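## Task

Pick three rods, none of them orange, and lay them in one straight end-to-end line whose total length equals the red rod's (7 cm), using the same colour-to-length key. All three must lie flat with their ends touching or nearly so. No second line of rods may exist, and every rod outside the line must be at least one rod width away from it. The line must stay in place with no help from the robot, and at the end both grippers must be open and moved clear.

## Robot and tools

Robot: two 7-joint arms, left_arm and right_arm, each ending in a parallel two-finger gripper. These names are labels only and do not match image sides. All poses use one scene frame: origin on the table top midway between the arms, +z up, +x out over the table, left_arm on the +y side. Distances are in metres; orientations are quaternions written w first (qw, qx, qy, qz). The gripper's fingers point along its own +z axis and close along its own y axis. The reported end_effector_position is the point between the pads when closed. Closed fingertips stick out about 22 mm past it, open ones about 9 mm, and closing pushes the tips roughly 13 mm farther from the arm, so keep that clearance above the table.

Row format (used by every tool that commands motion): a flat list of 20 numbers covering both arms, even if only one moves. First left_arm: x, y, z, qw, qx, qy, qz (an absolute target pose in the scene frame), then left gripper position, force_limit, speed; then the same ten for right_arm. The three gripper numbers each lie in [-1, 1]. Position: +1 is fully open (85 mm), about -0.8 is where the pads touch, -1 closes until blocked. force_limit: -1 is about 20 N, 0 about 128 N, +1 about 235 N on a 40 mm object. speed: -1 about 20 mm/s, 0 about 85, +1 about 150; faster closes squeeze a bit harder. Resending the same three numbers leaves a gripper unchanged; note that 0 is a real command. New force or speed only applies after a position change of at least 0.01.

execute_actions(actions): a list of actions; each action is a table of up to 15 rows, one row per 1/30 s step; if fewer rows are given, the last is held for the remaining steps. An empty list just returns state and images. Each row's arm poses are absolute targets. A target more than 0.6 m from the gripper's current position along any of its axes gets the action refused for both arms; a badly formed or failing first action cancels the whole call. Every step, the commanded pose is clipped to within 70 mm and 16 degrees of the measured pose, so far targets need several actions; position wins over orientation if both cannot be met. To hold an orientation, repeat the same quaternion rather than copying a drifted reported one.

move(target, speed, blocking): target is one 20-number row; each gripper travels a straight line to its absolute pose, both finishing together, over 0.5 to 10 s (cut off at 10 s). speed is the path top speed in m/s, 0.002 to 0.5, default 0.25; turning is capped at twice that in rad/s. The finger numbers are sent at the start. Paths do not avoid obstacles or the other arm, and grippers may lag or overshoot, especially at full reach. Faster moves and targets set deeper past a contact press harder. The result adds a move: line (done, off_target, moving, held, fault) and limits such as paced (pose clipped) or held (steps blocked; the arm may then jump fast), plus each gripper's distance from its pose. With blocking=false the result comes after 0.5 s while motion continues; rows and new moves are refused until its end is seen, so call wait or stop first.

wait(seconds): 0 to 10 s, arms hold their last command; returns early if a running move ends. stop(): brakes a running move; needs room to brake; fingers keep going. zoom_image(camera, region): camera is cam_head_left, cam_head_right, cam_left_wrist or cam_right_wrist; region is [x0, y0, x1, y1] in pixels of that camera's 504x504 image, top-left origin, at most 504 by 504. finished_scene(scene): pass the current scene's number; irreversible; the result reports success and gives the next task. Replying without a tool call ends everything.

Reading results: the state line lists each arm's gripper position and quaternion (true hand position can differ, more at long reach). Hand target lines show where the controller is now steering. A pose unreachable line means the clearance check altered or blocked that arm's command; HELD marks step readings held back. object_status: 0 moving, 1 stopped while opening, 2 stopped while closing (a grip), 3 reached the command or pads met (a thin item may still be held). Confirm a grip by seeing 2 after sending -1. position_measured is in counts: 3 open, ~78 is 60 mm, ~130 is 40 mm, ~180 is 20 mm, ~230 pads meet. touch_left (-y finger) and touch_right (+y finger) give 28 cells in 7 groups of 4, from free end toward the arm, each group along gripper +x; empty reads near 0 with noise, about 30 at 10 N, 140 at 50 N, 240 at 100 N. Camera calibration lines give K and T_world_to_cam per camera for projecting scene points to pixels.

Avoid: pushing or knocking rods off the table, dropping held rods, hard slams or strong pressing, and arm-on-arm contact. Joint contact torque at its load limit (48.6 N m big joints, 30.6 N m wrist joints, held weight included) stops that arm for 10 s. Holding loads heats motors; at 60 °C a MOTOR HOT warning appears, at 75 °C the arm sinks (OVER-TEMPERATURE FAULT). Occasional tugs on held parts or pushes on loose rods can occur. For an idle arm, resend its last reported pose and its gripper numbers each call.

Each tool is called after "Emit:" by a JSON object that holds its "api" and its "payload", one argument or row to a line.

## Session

Emit:
{"api": "execute_actions", "payload": {
  "actions": []
}}

Scene clock: 0.00 s.
left_arm: end_effector_position=(+0.3839, +0.2024, +0.3911) position_measured=3 object_status=3 touch_left=n/a touch_right=n/a end_effector_quat_wxyz=(+0.247, +0.374, +0.573, +0.687) | right_arm: end_effector_position=(+0.5971, -0.6378, +0.1122) position_measured=3 object_status=3 touch_left=n/a touch_right=n/a end_effector_quat_wxyz=(+0.621, +0.556, -0.393, +0.388)
Joint positions: left_arm=[ 1.354  0.472 -0.073  2.261 -1.336  1.707  2.501] | right_arm=[-0.247  1.533  0.306  0.844  1.258  1.556  2.778]
Joint velocities: left_arm=[-0.001  0.    -0.     0.    -0.     0.     0.   ] | right_arm=[-0.001 -0.     0.001 -0.001  0.     0.     0.   ]
Motor temperatures (°C, as the motors report them): left_arm=[36 29 27 30 43 39 44] | right_arm=[31 31 29 29 34 36 42]
Hand target (left_arm): +0.384, +0.202, +0.391; +0.247, +0.374, +0.573, +0.687
Hand target (right_arm): +0.597, -0.638, +0.112; +0.621, +0.556, -0.393, +0.388
camera_calibration (this result's frames):
cam_left_wrist: T_world_to_cam=[[0.0511563, -0.188289, 0.98078, -0.362036], [0.58765, -0.78838, -0.182003, 0.0549528], [0.807497, 0.585666, 0.0703173, -0.308582], [0, 0, 0, 1]] pos_world=[0.235407, 0.155882, 0.386778]
cam_right_wrist: T_world_to_cam=[[-0.896144, 0.0681606, 0.438497, 0.535223], [-0.442714, -0.0694068, -0.893973, 0.37849], [-0.030499, -0.995257, 0.0923741, -0.479252], [0, 0, 0, 1]] pos_world=[0.632583, -0.48719, 0.147936]

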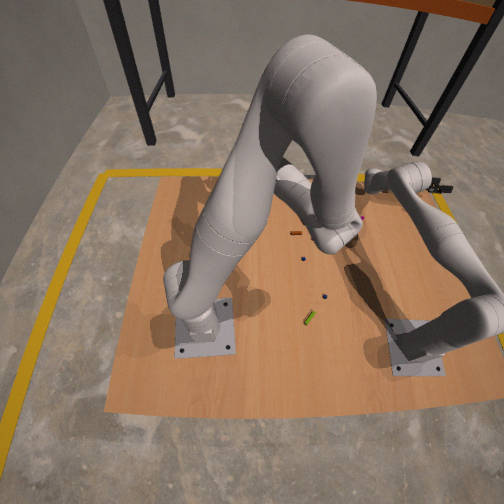

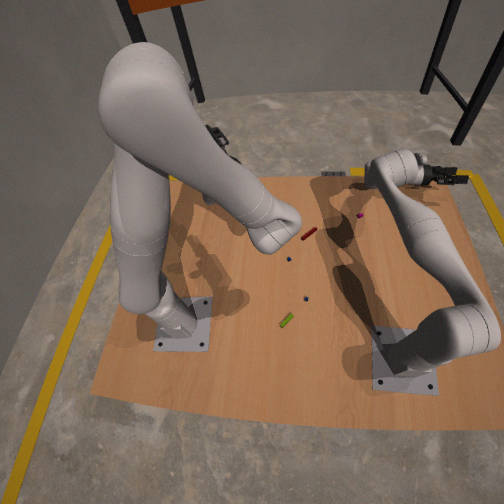

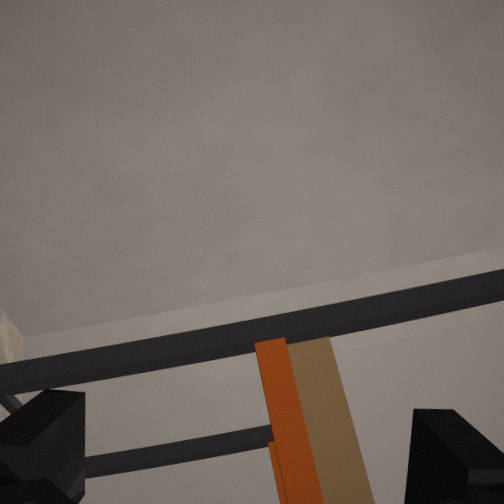

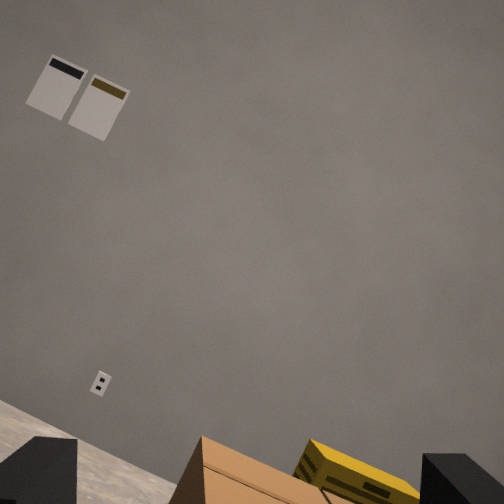

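Emit:
{"api": "move", "payload": {
  "target": [0.118,-0.044,0.12,0,0.906,-0.423,0,1,0,0, 0.5971,-0.6378,0.1122,0.621,0.556,-0.393,0.388,1,0,0],
  "speed": 0.3
}}

Scene clock: 5.57 s.
left_arm: end_effector_position=(+0.1166, -0.0410, +0.1190) position_measured=3 object_status=3 touch_left=((3 8 1 -8) (13 -7 14 11) (-8 -10 -2 5) (3 6 -12 1) (10 -7 3 -11) (0 6 9 -2) (-9 10 4 0)) touch_right=((-24 13 -42 20) (11 17 -5 -23) (6 -7 -4 -2) (-18 -13 -3 -11) (10 -24 5 19) (-8 13 36 4) (-17 -20 -5 -3)) end_effector_quat_wxyz=(-0.000, +0.906, -0.423, -0.002) | right_arm: end_effector_position=(+0.5971, -0.6378, +0.1122) position_measured=3 object_status=3 touch_left=((-14 18 21 -24) (-1 15 12 10) (-3 18 -8 10) (-10 -2 11 -7) (19 6 20 6) (4 4 6 -29) (-22 -5 -15 14)) touch_right=((9 3 -1 3) (-2 6 -7 -4) (-3 -9 1 1) (-3 -10 2 -3) (2 -4 -4 9) (13 2 -16 -9) (3 0 -3 2)) end_effector_quat_wxyz=(+0.621, +0.556, -0.393, +0.388)
Joint positions: left_arm=[ 1.124  0.412  0.356  2.055 -0.212  0.711 -0.927] | right_arm=[-0.247  1.533  0.306  0.843  1.257  1.557  2.779]
Joint velocities: left_arm=[-0.004  0.012 -0.006 -0.001  0.004 -0.    -0.004] | right_arm=[-0.001 -0.001  0.    -0.    -0.001  0.    -0.   ]
Motor temperatures (°C, as the motors report them): left_arm=[36 29 27 30 43 39 44] | right_arm=[31 32 29 29 34 36 42]
Hand target (left_arm): +0.117, -0.041, +0.119; -0.001, +0.906, -0.423, -0.002
Hand target (right_arm): +0.597, -0.638, +0.112; +0.621, +0.556, -0.393, +0.388
Off the commanded pose (left_arm): 0.004 m, 0 deg.
Off the commanded pose (right_arm): 0.000 m, 0 deg.
move: off_target (left_arm)
camera_calibration (this result's frames):
cam_left_wrist: T_world_to_cam=[[-0.732861, -0.680297, 0.0105396, 0.0593686], [-0.680008, 0.732885, 0.0216647, 0.156514], [-0.0224628, 0.00871016, -0.99971, 0.269389], [0, 0, 0, 1]] pos_world=[0.155991, -0.0766649, 0.265294]
cam_right_wrist: T_world_to_cam=[[-0.89624, 0.0685991, 0.438232, 0.535577], [-0.442467, -0.0686688, -0.894152, 0.378882], [-0.0312452, -0.995278, 0.0918966, -0.478752], [0, 0, 0, 1]] pos_world=[0.63269, -0.487214, 0.148066]

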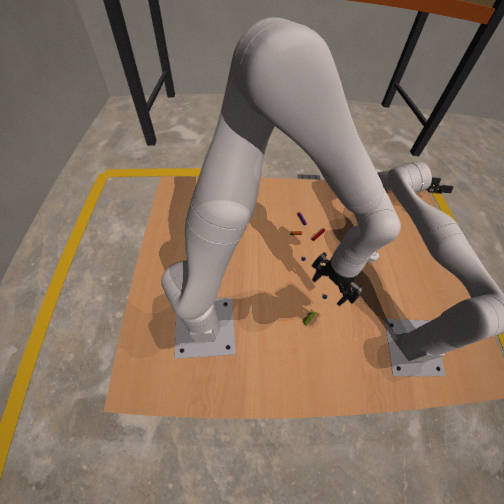

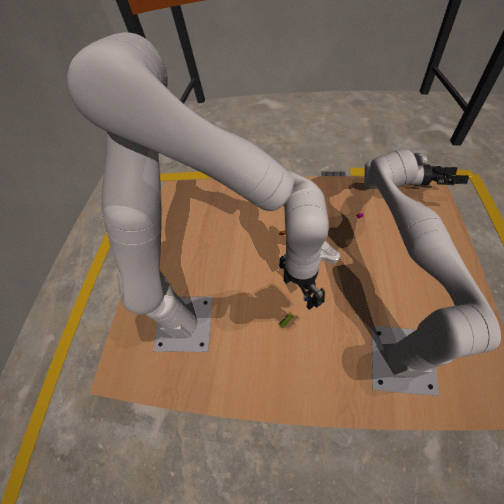

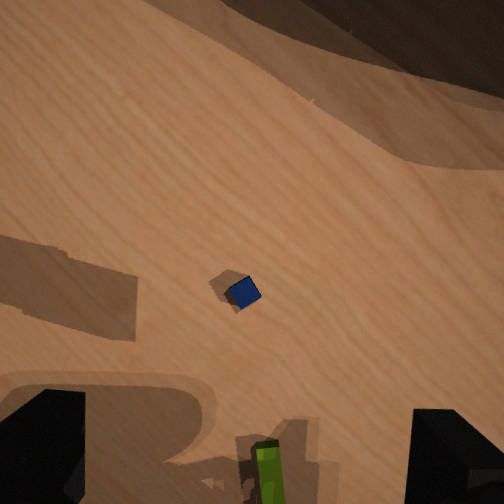

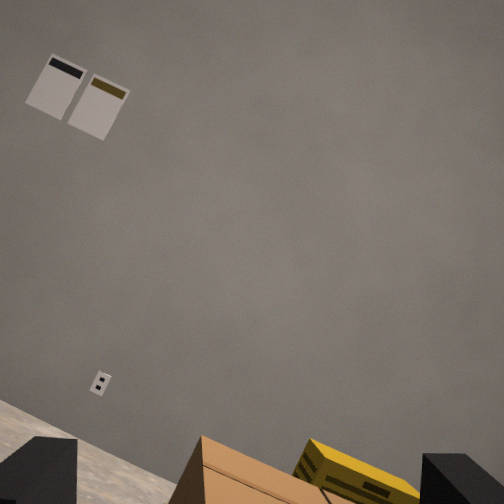

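Emit:
{"api": "execute_actions", "payload": {
  "actions": [
    [[0.144,-0.064,0.06,0,0.983,-0.182,0,1,0,0, 0.5971,-0.6378,0.1122,0.621,0.556,-0.393,0.388,1,0,0]],
    [[0.144,-0.064,0.06,0,0.983,-0.182,0,1,0,0, 0.5971,-0.6378,0.1122,0.621,0.556,-0.393,0.388,1,0,0]],
    [[0.144,-0.064,0.026,0,0.983,-0.182,0,1,0,0, 0.5971,-0.6378,0.1122,0.621,0.556,-0.393,0.388,1,0,0]]
  ]
}}

Scene clock: 7.33 s.
left_arm: end_effector_position=(+0.1441, -0.0640, +0.0263) position_measured=3 object_status=3 touch_left=((1 2 -1 2) (14 -4 13 4) (-11 -2 -12 12) (9 -3 0 2) (17 -1 -5 -11) (7 0 1 -10) (-2 5 4 1)) touch_right=((-8 -10 12 -6) (23 11 -14 9) (-18 -28 47 11) (6 40 -11 -25) (3 21 15 -5) (25 7 -9 16) (4 2 -11 -3)) end_effector_quat_wxyz=(+0.000, +0.983, -0.182, +0.000) | right_arm: end_effector_position=(+0.5971, -0.6378, +0.1122) position_measured=3 object_status=3 touch_left=((-16 -14 8 7) (13 -19 -1 3) (14 -13 -11 24) (14 -7 5 7) (26 -1 -27 -1) (-9 1 19 -11) (4 -11 1 -11)) touch_right=((-6 4 -4 3) (2 -3 -11 8) (-3 -6 2 7) (1 2 7 5) (7 -3 7 10) (-1 -6 -18 4) (7 11 -8 -2)) end_effector_quat_wxyz=(+0.621, +0.556, -0.393, +0.388)
Joint positions: left_arm=[ 1.233  0.648  0.155  2.041 -0.208  0.467 -0.49 ] | right_arm=[-0.247  1.533  0.306  0.843  1.257  1.557  2.779]
Joint velocities: left_arm=[ 0.003  0.007  0.     0.    -0.001  0.     0.001] | right_arm=[ 0.002  0.001 -0.    -0.001  0.    -0.    -0.   ]
Motor temperatures (°C, as the motors report them): left_arm=[36 29 27 30 43 39 44] | right_arm=[31 32 29 29 34 36 42]
Hand target (left_arm): +0.144, -0.064, +0.026; +0.000, +0.983, -0.182, -0.000
Hand target (right_arm): +0.597, -0.638, +0.112; +0.621, +0.556, -0.393, +0.388
Off the commanded pose (left_arm): 0.000 m, 0 deg.
Off the commanded pose (right_arm): 0.000 m, 0 deg.
Step readings (end_effector_position; steps 1 to 15: 1st action; 16 to 30: 2nd action; 31 to 45: 3rd action):
0: left_arm (+0.1167, -0.0408, +0.1186) | right_arm (+0.5971, -0.6378, +0.1122)
1: left_arm (+0.1167, -0.0409, +0.1181) | right_arm (+0.5971, -0.6378, +0.1122)
2: left_arm (+0.1171, -0.0414, +0.1159) | right_arm (+0.5971, -0.6378, +0.1122)
4: left_arm (+0.1209, -0.0444, +0.1056) | right_arm (+0.5971, -0.6378, +0.1122)
8: left_arm (+0.1399, -0.0548, +0.0769) | right_arm (+0.5971, -0.6378, +0.1122)
15: left_arm (+0.1443, -0.0644, +0.0614) | right_arm (+0.5971, -0.6378, +0.1122)
16: left_arm (+0.1449, -0.0642, +0.0610) | right_arm (+0.5971, -0.6378, +0.1122)
17: left_arm (+0.1456, -0.0639, +0.0607) | right_arm (+0.5971, -0.6378, +0.1122)
19: left_arm (+0.1457, -0.0637, +0.0603) | right_arm (+0.5971, -0.6378, +0.1122)
23: left_arm (+0.1445, -0.0639, +0.0601) | right_arm (+0.5971, -0.6378, +0.1122)
30: left_arm (+0.1441, -0.0640, +0.0600) | right_arm (+0.5971, -0.6378, +0.1122)
31: left_arm (+0.1439, -0.0639, +0.0594) | right_arm (+0.5971, -0.6378, +0.1122)
32: left_arm (+0.1435, -0.0638, +0.0566) | right_arm (+0.5971, -0.6378, +0.1122)
34: left_arm (+0.1424, -0.0630, +0.0437) | right_arm (+0.5971, -0.6378, +0.1122)
38: left_arm (+0.1445, -0.0640, +0.0277) | right_arm (+0.5971, -0.6378, +0.1122)
45: end_effector_position above
camera_calibration (this result's frames):
cam_left_wrist: T_world_to_cam=[[-0.309124, -0.950966, 0.0102814, -0.0135564], [-0.9508, 0.309267, 0.0182626, 0.206165], [-0.0205468, -0.00413011, -0.99978, 0.176515], [0, 0, 0, 1]] pos_world=[0.195458, -0.0759227, 0.17285]
cam_right_wrist: T_world_to_cam=[[-0.89624, 0.0685943, 0.438234, 0.535574], [-0.442468, -0.0686647, -0.894151, 0.378884], [-0.0312425, -0.995279, 0.0918908, -0.478752], [0, 0, 0, 1]] pos_world=[0.63269, -0.487214, 0.148066]

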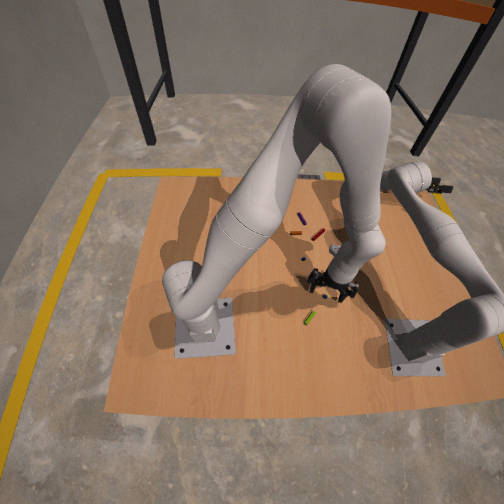

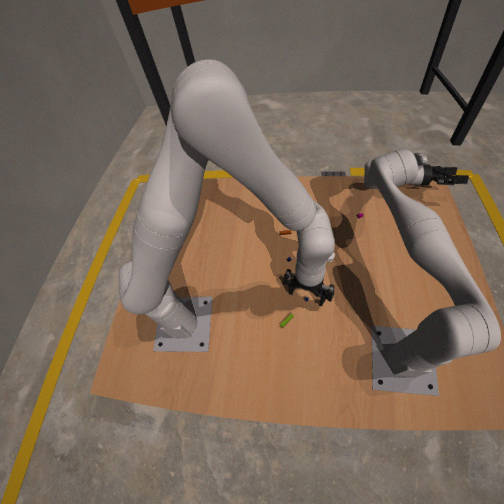

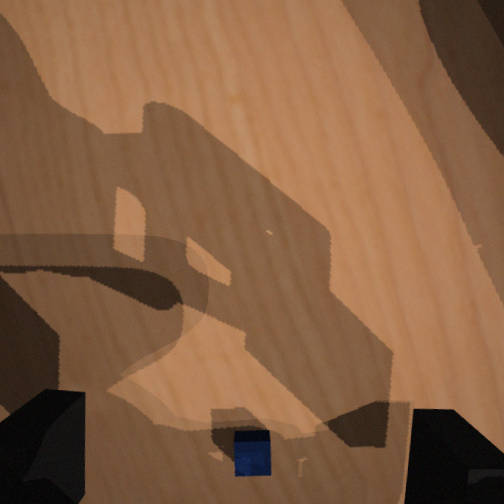

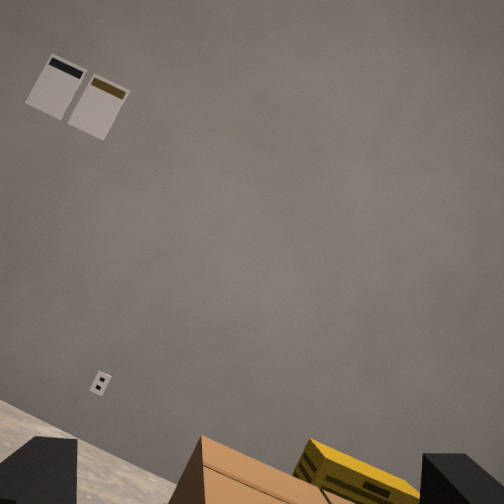

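Emit:
{"api": "execute_actions", "payload": {
  "actions": [
    [[0.144,-0.064,0.026,0,0.983,-0.182,0,-1,0,0, 0.5971,-0.6378,0.1122,0.621,0.556,-0.393,0.388,1,0,0]],
    [[0.144,-0.064,0.026,0,0.983,-0.182,0,-1,0,0, 0.5971,-0.6378,0.1122,0.621,0.556,-0.393,0.388,1,0,0]]
  ]
}}

Emit:
{"api": "move", "payload": {
  "target": [0.045,0.016,0.12,0,0.906,-0.423,0,-1,0,0, 0.5971,-0.6378,0.1122,0.621,0.556,-0.393,0.388,1,0,0],
  "speed": 0.25
}}

Scene clock: 8.57 s.
left_arm: end_effector_position=(+0.1440, -0.0640, +0.0261) position_measured=208 object_status=0 touch_left=((572 1018 466 41) (113 279 107 10) (-3 -1 -2 7) (13 -4 -16 -1) (11 -8 1 -3) (-8 9 -2 1) (-1 -1 4 -3)) touch_right=((570 969 540 51) (118 216 110 49) (-6 -2 5 -10) (27 13 -29 32) (-6 -21 -28 -6) (3 19 -11 -14) (-25 21 -29 -7)) end_effector_quat_wxyz=(+0.000, +0.983, -0.182, +0.000) | right_arm: end_effector_position=(+0.5971, -0.6378, +0.1122) position_measured=3 object_status=3 touch_left=((-3 13 -5 6) (0 18 10 6) (6 -12 2 -3) (7 12 -19 13) (-9 9 2 -10) (-3 -5 3 11) (-28 -6 -24 -20)) touch_right=((11 -8 -1 5) (7 1 -2 -5) (6 -9 -2 5) (7 -8 6 -11) (9 3 1 13) (5 2 -11 -7) (4 10 -9 4)) end_effector_quat_wxyz=(+0.621, +0.556, -0.393, +0.388)
Joint positions: left_arm=[ 1.233  0.648  0.155  2.04  -0.208  0.467 -0.49 ] | right_arm=[-0.247  1.533  0.306  0.843  1.257  1.557  2.779]
Joint velocities: left_arm=[-0.001 -0.007  0.001  0.001  0.     0.004 -0.002] | right_arm=[ 0.002 -0.001  0.     0.001 -0.001 -0.    -0.   ]
Motor temperatures (°C, as the motors report them): left_arm=[36 29 27 30 43 39 44] | right_arm=[31 32 29 29 34 36 42]
Hand target (left_arm): +0.144, -0.064, +0.026; -0.000, +0.983, -0.182, -0.000
Hand target (right_arm): +0.597, -0.638, +0.112; +0.621, +0.556, -0.393, +0.388
Off the commanded pose (left_arm): 0.000 m, 0 deg.
Off the commanded pose (right_arm): 0.000 m, 0 deg.
Step readings (end_effector_position; steps 1 to 15: 1st action; 16 to 30: 2nd action):
0: left_arm (+0.1440, -0.0639, +0.0261) | right_arm (+0.5971, -0.6378, +0.1122)
1: left_arm (+0.1440, -0.0639, +0.0261) | right_arm (+0.5971, -0.6378, +0.1122)
2: left_arm (+0.1440, -0.0640, +0.0260) | right_arm (+0.5971, -0.6378, +0.1122)
4: left_arm (+0.1440, -0.0640, +0.0260) | right_arm (+0.5971, -0.6378, +0.1122)
8: left_arm (+0.1440, -0.0640, +0.0260) | right_arm (+0.5971, -0.6378, +0.1122)
15: left_arm (+0.1440, -0.0640, +0.0260) | right_arm (+0.5971, -0.6378, +0.1122)
16: left_arm (+0.1440, -0.0640, +0.0260) | right_arm (+0.5971, -0.6378, +0.1122)
17: left_arm (+0.1440, -0.0640, +0.0260) | right_arm (+0.5971, -0.6378, +0.1122)
19: left_arm (+0.1440, -0.0640, +0.0260) | right_arm (+0.5971, -0.6378, +0.1122)
23: left_arm (+0.1440, -0.0640, +0.0260) | right_arm (+0.5971, -0.6378, +0.1122)
30: end_effector_position above
camera_calibration (this result's frames):
cam_left_wrist: T_world_to_cam=[[-0.309459, -0.950863, 0.00975848, -0.0134844], [-0.950688, 0.309593, 0.0185423, 0.206041], [-0.0206523, -0.00353919, -0.99978, 0.176375], [0, 0, 0, 1]] pos_world=[0.195351, -0.0759864, 0.172647]
cam_right_wrist: T_world_to_cam=[[-0.89624, 0.0685944, 0.438234, 0.535575], [-0.442468, -0.0686649, -0.894151, 0.378884], [-0.0312425, -0.995279, 0.091891, -0.478752], [0, 0, 0, 1]] pos_world=[0.63269, -0.487214, 0.148066]

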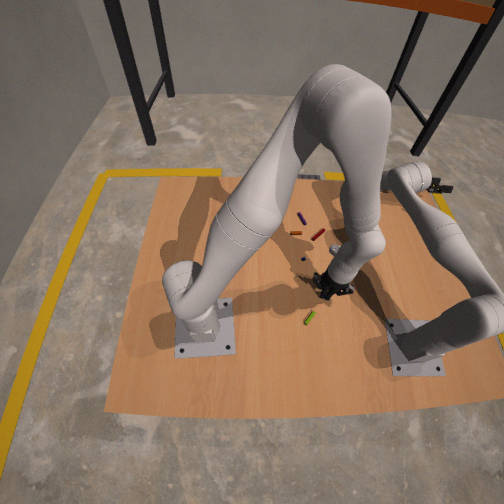

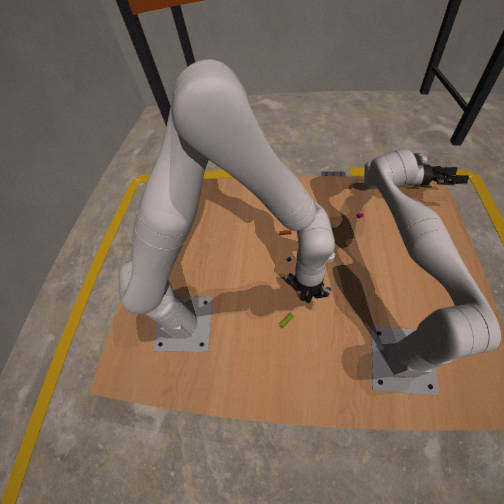

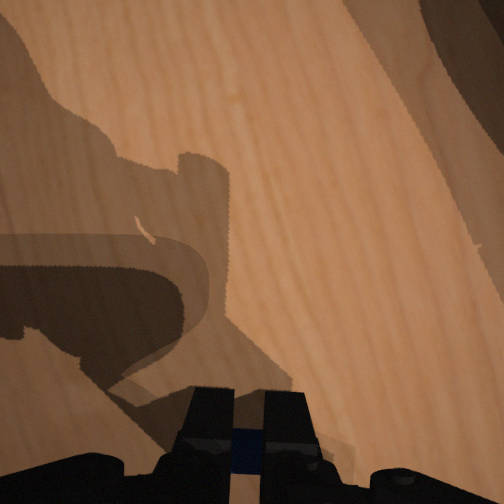

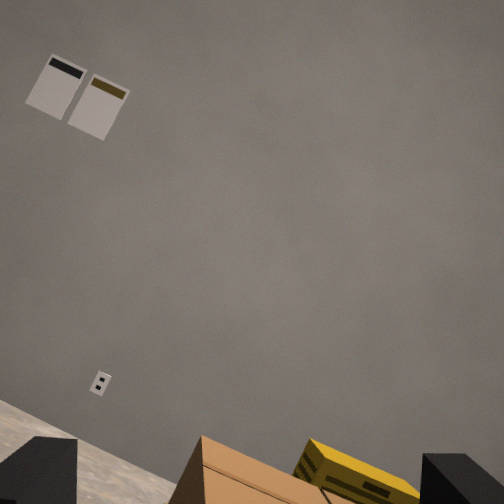

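Scene clock: 9.97 s.
left_arm: end_effector_position=(+0.0460, +0.0164, +0.1198) position_measured=215 object_status=2 touch_left=((816 1416 665 72) (186 440 159 19) (3 -2 -11 7) (6 5 -1 -12) (7 -13 -4 -8) (1 2 -3 -4) (-2 0 23 3)) touch_right=((838 1381 818 95) (178 332 158 32) (16 20 -42 -13) (-21 -25 24 21) (0 -17 -3 -18) (22 -1 16 11) (-16 -5 5 9)) end_effector_quat_wxyz=(-0.001, +0.906, -0.423, +0.001) | right_arm: end_effector_position=(+0.5971, -0.6378, +0.1122) position_measured=3 object_status=3 touch_left=((4 -9 18 9) (-26 -10 7 -7) (0 11 19 -8) (-26 -4 40 -15) (26 28 -27 -15) (5 -13 9 13) (8 -2 -2 -3)) touch_right=((10 -5 2 4) (-5 8 -3 2) (-6 -4 12 -1) (7 -7 14 4) (-1 8 -3 18) (6 -1 -11 2) (13 5 -4 0)) end_effector_quat_wxyz=(+0.621, +0.556, -0.393, +0.388)
Joint positions: left_arm=[ 1.255  0.294  0.394  2.251 -0.193  0.628 -0.751] | right_arm=[-0.247  1.533  0.306  0.843  1.257  1.557  2.779]
Joint velocities: left_arm=[-0.    -0.01  -0.002  0.001  0.     0.001 -0.001] | right_arm=[-0.001  0.     0.    -0.    -0.001  0.001  0.   ]
Motor temperatures (°C, as the motors report them): left_arm=[36 29 27 30 43 39 44] | right_arm=[31 32 29 29 34 36 42]
Hand target (left_arm): +0.046, +0.016, +0.120; -0.001, +0.906, -0.423, +0.001
Hand target (right_arm): +0.597, -0.638, +0.112; +0.621, +0.556, -0.393, +0.388
Off the commanded pose (left_arm): 0.001 m, 0 deg.
Off the commanded pose (right_arm): 0.000 m, 0 deg.
move: done
camera_calibration (this result's frames):
cam_left_wrist: T_world_to_cam=[[-0.732891, -0.680302, 0.00771307, 0.0470588], [-0.680104, 0.732886, 0.0183428, 0.0668597], [-0.0181314, 0.00819759, -0.999802, 0.267973], [0, 0, 0, 1]] pos_world=[0.0848192, -0.0191831, 0.266331]
cam_right_wrist: T_world_to_cam=[[-0.89624, 0.0685943, 0.438234, 0.535574], [-0.442469, -0.0686647, -0.894151, 0.378884], [-0.0312425, -0.995279, 0.0918908, -0.478752], [0, 0, 0, 1]] pos_world=[0.63269, -0.487213, 0.148066]

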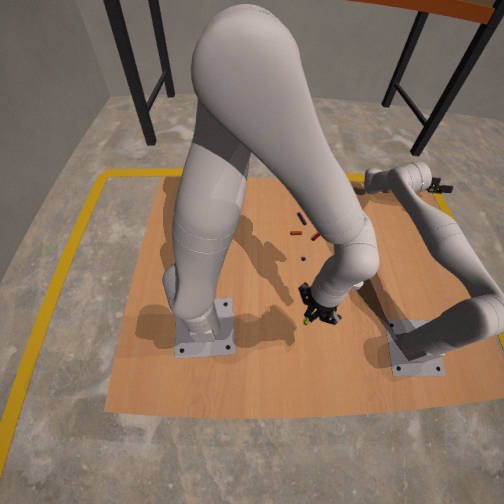

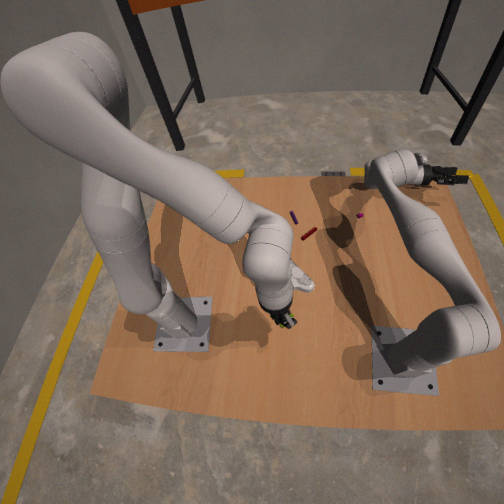

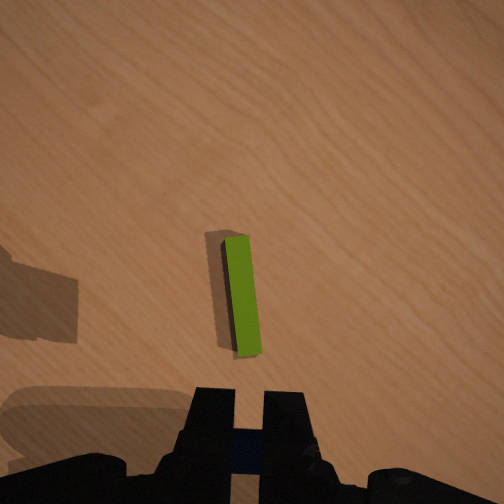

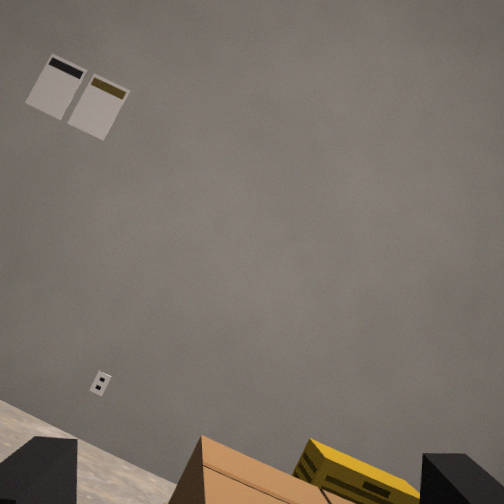

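Emit:
{"api": "move", "payload": {
  "target": [0.049,0.015,0.035,0,0.928,-0.373,0,-1,0,0, 0.5971,-0.6378,0.1122,0.621,0.556,-0.393,0.388,1,0,0],
  "speed": 0.15
}}

Scene clock: 11.77 s.
left_arm: end_effector_position=(+0.0491, +0.0151, +0.0353) position_measured=215 object_status=2 touch_left=((830 1425 667 68) (187 441 162 12) (-4 -14 -2 7) (4 8 1 -1) (1 -12 2 -12) (-9 10 9 -9) (-4 12 -3 5)) touch_right=((846 1349 820 92) (191 330 174 52) (-22 5 -6 0) (-9 13 -4 -8) (-2 -2 -39 -23) (-20 7 -2 2) (-14 -10 -16 10)) end_effector_quat_wxyz=(+0.000, +0.928, -0.373, +0.000) | right_arm: end_effector_position=(+0.5971, -0.6378, +0.1122) position_measured=3 object_status=3 touch_left=((-14 -13 13 1) (-11 1 -7 0) (30 -15 12 -30) (10 -12 23 9) (-38 4 9 -21) (-11 -11 -12 13) (-3 -2 -23 -20)) touch_right=((6 -5 -2 -8) (-5 1 -5 0) (-3 -2 4 5) (1 -10 2 -3) (3 -1 -2 12) (12 -2 3 -1) (-4 3 -5 2)) end_effector_quat_wxyz=(+0.621, +0.556, -0.393, +0.388)
Joint positions: left_arm=[ 1.408  0.528  0.205  2.334 -0.347  0.306 -0.512] | right_arm=[-0.247  1.533  0.306  0.843  1.257  1.557  2.779]
Joint velocities: left_arm=[ 0.002  0.004  0.001  0.    -0.001  0.001  0.002] | right_arm=[-0.     0.     0.    -0.001 -0.    -0.001 -0.   ]
Motor temperatures (°C, as the motors report them): left_arm=[36 29 27 30 43 39 44] | right_arm=[31 32 29 29 34 36 42]
Hand target (left_arm): +0.049, +0.015, +0.035; +0.000, +0.928, -0.373, -0.000
Hand target (right_arm): +0.597, -0.638, +0.112; +0.621, +0.556, -0.393, +0.388
Off the commanded pose (left_arm): 0.000 m, 0 deg.
Off the commanded pose (right_arm): 0.000 m, 0 deg.
move: done
camera_calibration (this result's frames):
cam_left_wrist: T_world_to_cam=[[-0.653517, -0.756845, 0.0100394, 0.0462431], [-0.756637, 0.65358, 0.0182757, 0.0764458], [-0.0203934, 0.00434731, -0.999783, 0.183759], [0, 0, 0, 1]] pos_world=[0.0918098, -0.0157635, 0.181858]
cam_right_wrist: T_world_to_cam=[[-0.89624, 0.0685943, 0.438234, 0.535574], [-0.442469, -0.0686649, -0.894151, 0.378884], [-0.0312424, -0.995279, 0.091891, -0.478752], [0, 0, 0, 1]] pos_world=[0.63269, -0.487213, 0.148066]

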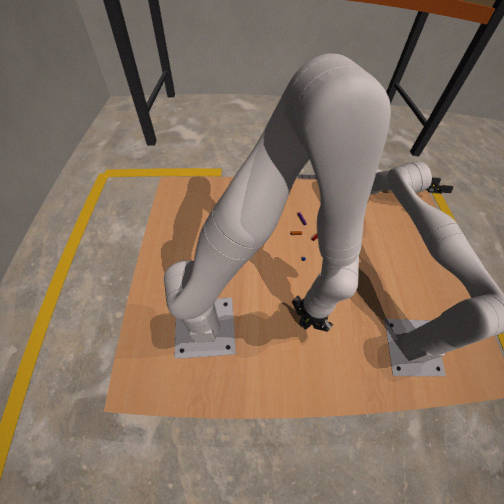

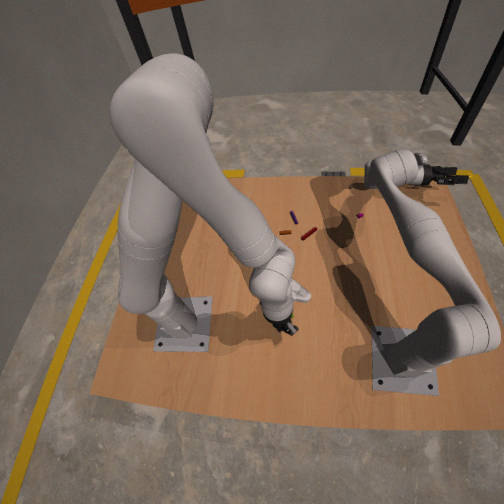

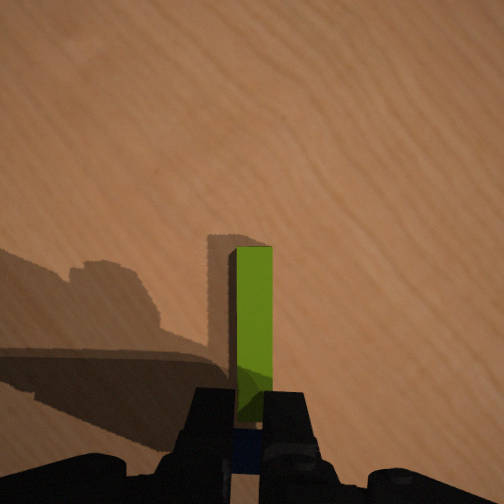

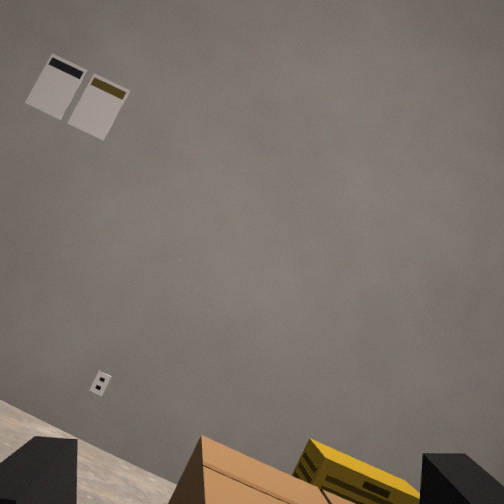

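Emit:
{"api": "execute_actions", "payload": {
  "actions": [
    [[0.046,0.0176,0.035,0,0.928,-0.373,0,-1,0,0, 0.5971,-0.6378,0.1122,0.621,0.556,-0.393,0.388,1,0,0]],
    [[0.046,0.0176,0.0265,0,0.928,-0.373,0,-1,0,0, 0.5971,-0.6378,0.1122,0.621,0.556,-0.393,0.388,1,0,0]],
    [[0.046,0.0176,0.0265,0,0.928,-0.373,0,1,0,0, 0.5971,-0.6378,0.1122,0.621,0.556,-0.393,0.388,1,0,0]],
    [[0.046,0.0176,0.08,0,0.928,-0.373,0,1,0,0, 0.5971,-0.6378,0.1122,0.621,0.556,-0.393,0.388,1,0,0]]
  ]
}}

Scene clock: 13.90 s.
left_arm: end_effector_position=(+0.0446, +0.0181, +0.0791) position_measured=11 object_status=0 touch_left=((3 -2 -4 -8) (4 -8 12 5) (-3 -12 0 5) (7 -3 -4 1) (5 -7 -9 -8) (-13 3 0 9) (4 -3 4 3)) touch_right=((-14 0 7 -15) (-15 6 -13 -9) (25 4 -17 4) (9 -17 -39 20) (2 -15 20 -28) (-5 3 4 4) (27 9 -12 -12)) end_effector_quat_wxyz=(-0.001, +0.927, -0.375, -0.001) | right_arm: end_effector_position=(+0.5971, -0.6378, +0.1122) position_measured=3 object_status=3 touch_left=((10 -27 19 11) (26 7 -8 -1) (24 -14 -11 -38) (12 -1 14 -23) (15 11 5 -20) (11 -1 8 3) (-3 -18 8 -7)) touch_right=((9 2 -3 1) (-2 4 6 -11) (-3 3 -3 -4) (7 -4 -5 -1) (9 2 0 11) (4 -10 -12 1) (-2 -5 5 0)) end_effector_quat_wxyz=(+0.621, +0.556, -0.393, +0.388)
Joint positions: left_arm=[ 1.34   0.399  0.303  2.304 -0.256  0.471 -0.586] | right_arm=[-0.247  1.533  0.306  0.843  1.257  1.557  2.779]
Joint velocities: left_arm=[-0.023 -0.026 -0.011 -0.007  0.013  0.004 -0.018] | right_arm=[-0.    -0.     0.     0.001  0.     0.001  0.   ]
Motor temperatures (°C, as the motors report them): left_arm=[36 29 27 30 43 39 44] | right_arm=[31 32 29 29 34 36 42]
Hand target (left_arm): +0.046, +0.017, +0.080; -0.000, +0.928, -0.373, +0.000
Hand target (right_arm): +0.597, -0.638, +0.112; +0.621, +0.556, -0.393, +0.388
Off the commanded pose (left_arm): 0.002 m, 0 deg.
Off the commanded pose (right_arm): 0.000 m, 0 deg.
Step readings (end_effector_position; steps 1 to 15: 1st action; 16 to 30: 2nd action; 31 to 45: 3rd action; 46 to 60: 4th action):
0: left_arm (+0.0490, +0.0152, +0.0352) | right_arm (+0.5971, -0.6378, +0.1122)
1: left_arm (+0.0487, +0.0153, +0.0352) | right_arm (+0.5971, -0.6378, +0.1122)
2: left_arm (+0.0472, +0.0161, +0.0352) | right_arm (+0.5971, -0.6378, +0.1122)
4: left_arm (+0.0461, +0.0175, +0.0350) | right_arm (+0.5971, -0.6378, +0.1122)
8: left_arm (+0.0462, +0.0176, +0.0350) | right_arm (+0.5971, -0.6378, +0.1122)
15: left_arm (+0.0461, +0.0176, +0.0350) | right_arm (+0.5971, -0.6378, +0.1122)
16: left_arm (+0.0459, +0.0178, +0.0346) | right_arm (+0.5971, -0.6378, +0.1122)
17: left_arm (+0.0452, +0.0182, +0.0325) | right_arm (+0.5971, -0.6378, +0.1122)
19: left_arm (+0.0449, +0.0156, +0.0298) | right_arm (+0.5971, -0.6378, +0.1122)
23: left_arm (+0.0447, +0.0138, +0.0306) | right_arm (+0.5971, -0.6378, +0.1122)
30: left_arm (+0.0447, +0.0138, +0.0306) | right_arm (+0.5971, -0.6378, +0.1122)
31: left_arm (+0.0447, +0.0138, +0.0306) | right_arm (+0.5971, -0.6378, +0.1122)
32: left_arm (+0.0447, +0.0136, +0.0306) | right_arm (+0.5971, -0.6378, +0.1122)
34: left_arm (+0.0450, +0.0139, +0.0295) | right_arm (+0.5971, -0.6378, +0.1122)
38: left_arm (+0.0460, +0.0169, +0.0273) | right_arm (+0.5971, -0.6378, +0.1122)
45: left_arm (+0.0460, +0.0175, +0.0266) | right_arm (+0.5971, -0.6378, +0.1122)
46: left_arm (+0.0462, +0.0174, +0.0271) | right_arm (+0.5971, -0.6378, +0.1122)
47: left_arm (+0.0468, +0.0171, +0.0292) | right_arm (+0.5971, -0.6378, +0.1122)
49: left_arm (+0.0479, +0.0163, +0.0386) | right_arm (+0.5971, -0.6378, +0.1122)
53: left_arm (+0.0470, +0.0185, +0.0671) | right_arm (+0.5971, -0.6378, +0.1122)
60: end_effector_position above
camera_calibration (this result's frames):
cam_left_wrist: T_world_to_cam=[[-0.656979, -0.753863, 0.00830876, 0.0453766], [-0.753607, 0.656988, 0.0210617, 0.0698583], [-0.0213364, 0.00757558, -0.999744, 0.227347], [0, 0, 0, 1]] pos_world=[0.0873079, -0.0134106, 0.22544]
cam_right_wrist: T_world_to_cam=[[-0.89624, 0.0685944, 0.438234, 0.535575], [-0.442468, -0.0686647, -0.894151, 0.378884], [-0.0312426, -0.995279, 0.0918909, -0.478752], [0, 0, 0, 1]] pos_world=[0.63269, -0.487214, 0.148066]

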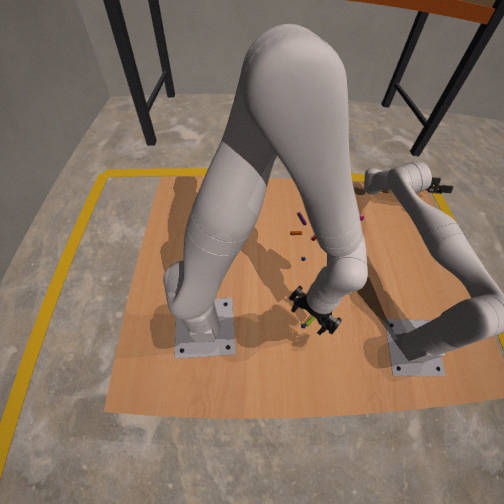

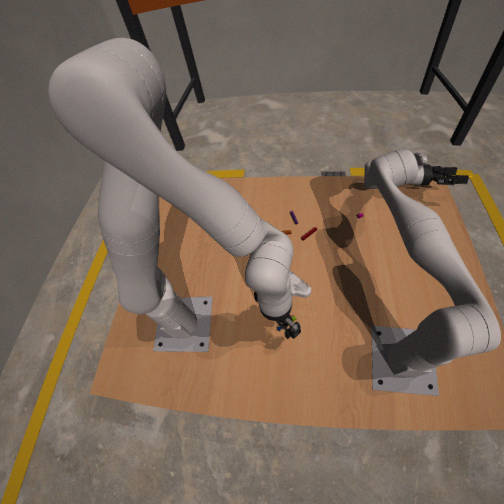

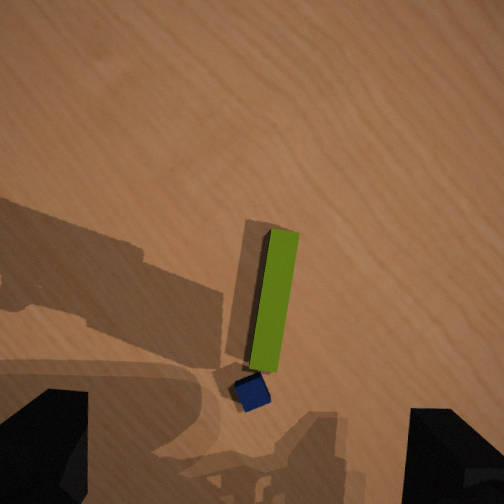

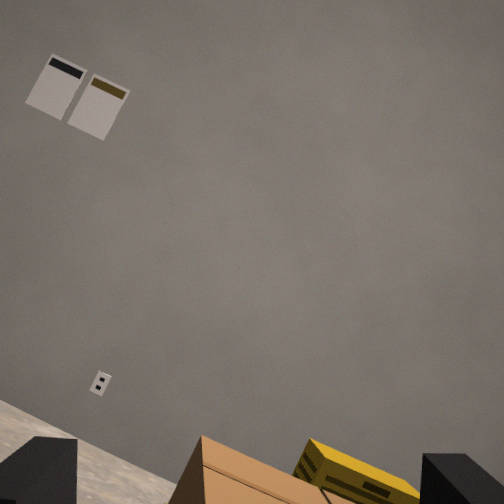

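Emit:
{"api": "execute_actions", "payload": {
  "actions": [
    [[0.048,0.0165,0.05,0,0.970,-0.242,0,1,0,0, 0.5971,-0.6378,0.1122,0.621,0.556,-0.393,0.388,1,0,0]],
    [[0.048,0.0165,0.026,0,0.970,-0.242,0,1,0,0, 0.5971,-0.6378,0.1122,0.621,0.556,-0.393,0.388,1,0,0]],
    [[0.048,0.0165,0.026,0,0.970,-0.242,0,-1,0,0, 0.5971,-0.6378,0.1122,0.621,0.556,-0.393,0.388,1,0,0]],
    [[0.048,0.0165,0.026,0,0.970,-0.242,0,-1,0,0, 0.5971,-0.6378,0.1122,0.621,0.556,-0.393,0.388,1,0,0]],
    [[0.0456,0.0158,0.036,0,0.893,-0.451,0,-1,0,0, 0.5971,-0.6378,0.1122,0.621,0.556,-0.393,0.388,1,0,0]]
  ]
}}

Scene clock: 16.67 s.
left_arm: end_effector_position=(+0.0443, +0.0157, +0.0360) position_measured=214 object_status=2 touch_left=((677 1205 563 61) (152 359 134 8) (-5 -13 -3 12) (0 2 1 1) (10 -3 -8 -13) (9 6 4 -7) (-1 1 3 3)) touch_right=((699 1144 692 383) (173 266 126 104) (-9 -9 -12 4) (7 14 7 -22) (-7 -24 14 -6) (-5 5 -14 12) (46 5 -9 -12)) end_effector_quat_wxyz=(+0.000, +0.892, -0.453, +0.001) | right_arm: end_effector_position=(+0.5971, -0.6378, +0.1122) position_measured=3 object_status=3 touch_left=((5 -16 13 10) (-9 0 9 -9) (12 -11 -9 7) (19 -16 4 6) (20 13 7 4) (-7 -1 -1 23) (5 -19 3 -11)) touch_right=((2 6 0 -4) (1 5 -4 -11) (-4 -8 -2 11) (7 -1 12 -4) (-2 -3 0 8) (7 -7 -11 3) (3 10 -5 0)) end_effector_quat_wxyz=(+0.621, +0.556, -0.393, +0.388)
Joint positions: left_arm=[ 1.388  0.53   0.254  2.336 -0.425  0.315 -0.592] | right_arm=[-0.247  1.533  0.306  0.843  1.257  1.557  2.779]
Joint velocities: left_arm=[-0.024 -0.002  0.02  -0.004  0.018  0.007 -0.027] | right_arm=[-0.     0.     0.    -0.001 -0.001 -0.     0.   ]
Motor temperatures (°C, as the motors report them): left_arm=[36 29 27 30 43 39 44] | right_arm=[31 32 29 29 34 36 42]
Hand target (left_arm): +0.046, +0.016, +0.036; +0.000, +0.893, -0.451, +0.000
Hand target (right_arm): +0.597, -0.638, +0.112; +0.621, +0.556, -0.393, +0.388
Off the commanded pose (left_arm): 0.001 m, 0 deg.
Off the commanded pose (right_arm): 0.000 m, 0 deg.
Step readings (end_effector_position; steps 1 to 15: 1st action; 16 to 30: 2nd action; 31 to 45: 3rd action; 46 to 60: 4th action; 61 to 75: 5th action):
0: left_arm (+0.0459, +0.0175, +0.0798) | right_arm (+0.5971, -0.6378, +0.1122)
1: left_arm (+0.0458, +0.0176, +0.0794) | right_arm (+0.5971, -0.6378, +0.1122)
2: left_arm (+0.0455, +0.0179, +0.0775) | right_arm (+0.5971, -0.6378, +0.1122)
4: left_arm (+0.0454, +0.0186, +0.0689) | right_arm (+0.5971, -0.6378, +0.1122)
8: left_arm (+0.0477, +0.0172, +0.0533) | right_arm (+0.5971, -0.6378, +0.1122)
15: left_arm (+0.0492, +0.0164, +0.0503) | right_arm (+0.5971, -0.6378, +0.1122)
16: left_arm (+0.0488, +0.0166, +0.0498) | right_arm (+0.5971, -0.6378, +0.1122)
17: left_arm (+0.0480, +0.0170, +0.0475) | right_arm (+0.5971, -0.6378, +0.1122)
19: left_arm (+0.0467, +0.0182, +0.0379) | right_arm (+0.5971, -0.6378, +0.1122)
23: left_arm (+0.0487, +0.0159, +0.0275) | right_arm (+0.5971, -0.6378, +0.1122)
30: left_arm (+0.0482, +0.0164, +0.0263) | right_arm (+0.5971, -0.6378, +0.1122)
31: left_arm (+0.0481, +0.0164, +0.0262) | right_arm (+0.5971, -0.6378, +0.1122)
32: left_arm (+0.0481, +0.0164, +0.0261) | right_arm (+0.5971, -0.6378, +0.1122)
34: left_arm (+0.0481, +0.0164, +0.0261) | right_arm (+0.5971, -0.6378, +0.1122)
38: left_arm (+0.0480, +0.0165, +0.0260) | right_arm (+0.5971, -0.6378, +0.1122)
45: left_arm (+0.0480, +0.0165, +0.0260) | right_arm (+0.5971, -0.6378, +0.1122)
46: left_arm (+0.0480, +0.0165, +0.0260) | right_arm (+0.5971, -0.6378, +0.1122)
47: left_arm (+0.0480, +0.0165, +0.0260) | right_arm (+0.5971, -0.6378, +0.1122)
49: left_arm (+0.0480, +0.0165, +0.0260) | right_arm (+0.5971, -0.6378, +0.1122)
53: left_arm (+0.0480, +0.0165, +0.0260) | right_arm (+0.5971, -0.6378, +0.1122)
60: left_arm (+0.0480, +0.0165, +0.0261) | right_arm (+0.5971, -0.6378, +0.1122)
61: left_arm (+0.0480, +0.0164, +0.0264) | right_arm (+0.5971, -0.6378, +0.1122)
62: left_arm (+0.0481, +0.0162, +0.0273) | right_arm (+0.5971, -0.6378, +0.1122)
64: left_arm (+0.0478, +0.0155, +0.0312) | right_arm (+0.5971, -0.6378, +0.1122)
68: left_arm (+0.0452, +0.0154, +0.0351) | right_arm (+0.5971, -0.6378, +0.1122)
75: end_effector_position above
camera_calibration (this result's frames):
cam_left_wrist: T_world_to_cam=[[-0.776173, -0.630447, 0.00956315, 0.0469937], [-0.630248, 0.776195, 0.0175953, 0.0649436], [-0.0185158, 0.00762985, -0.999799, 0.184236], [0, 0, 0, 1]] pos_world=[0.080817, -0.0221875, 0.182607]
cam_right_wrist: T_world_to_cam=[[-0.89624, 0.0685942, 0.438234, 0.535574], [-0.442469, -0.0686646, -0.894151, 0.378884], [-0.0312424, -0.995279, 0.0918907, -0.478752], [0, 0, 0, 1]] pos_world=[0.63269, -0.487213, 0.148066]

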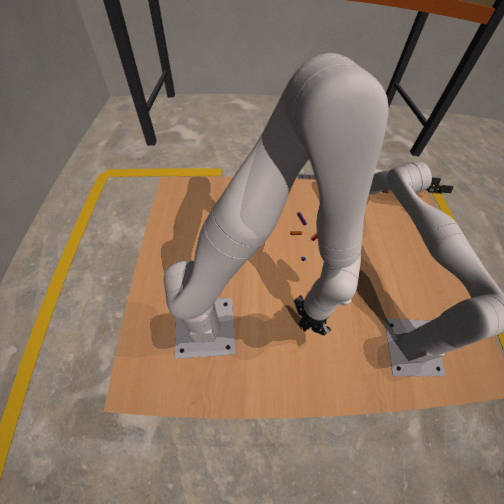

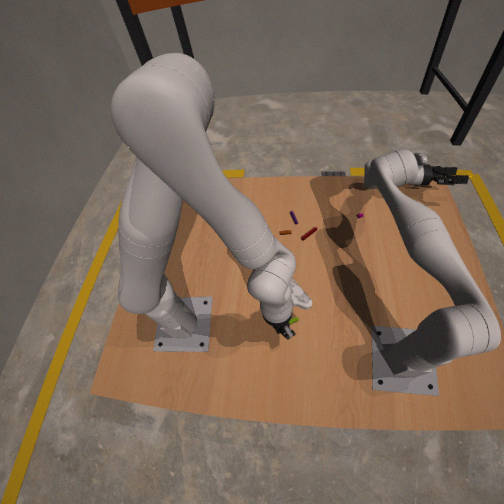

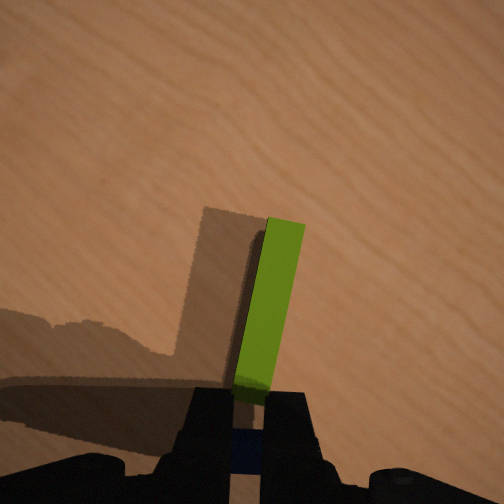

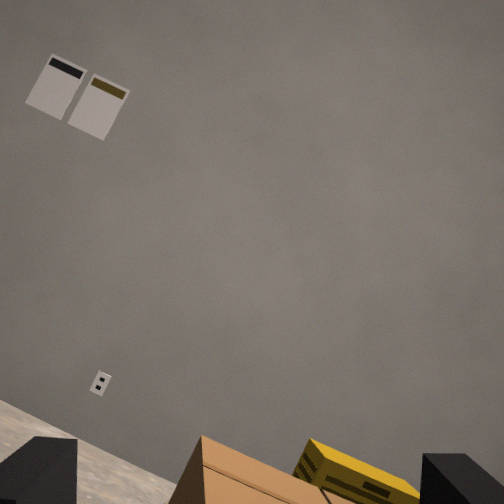

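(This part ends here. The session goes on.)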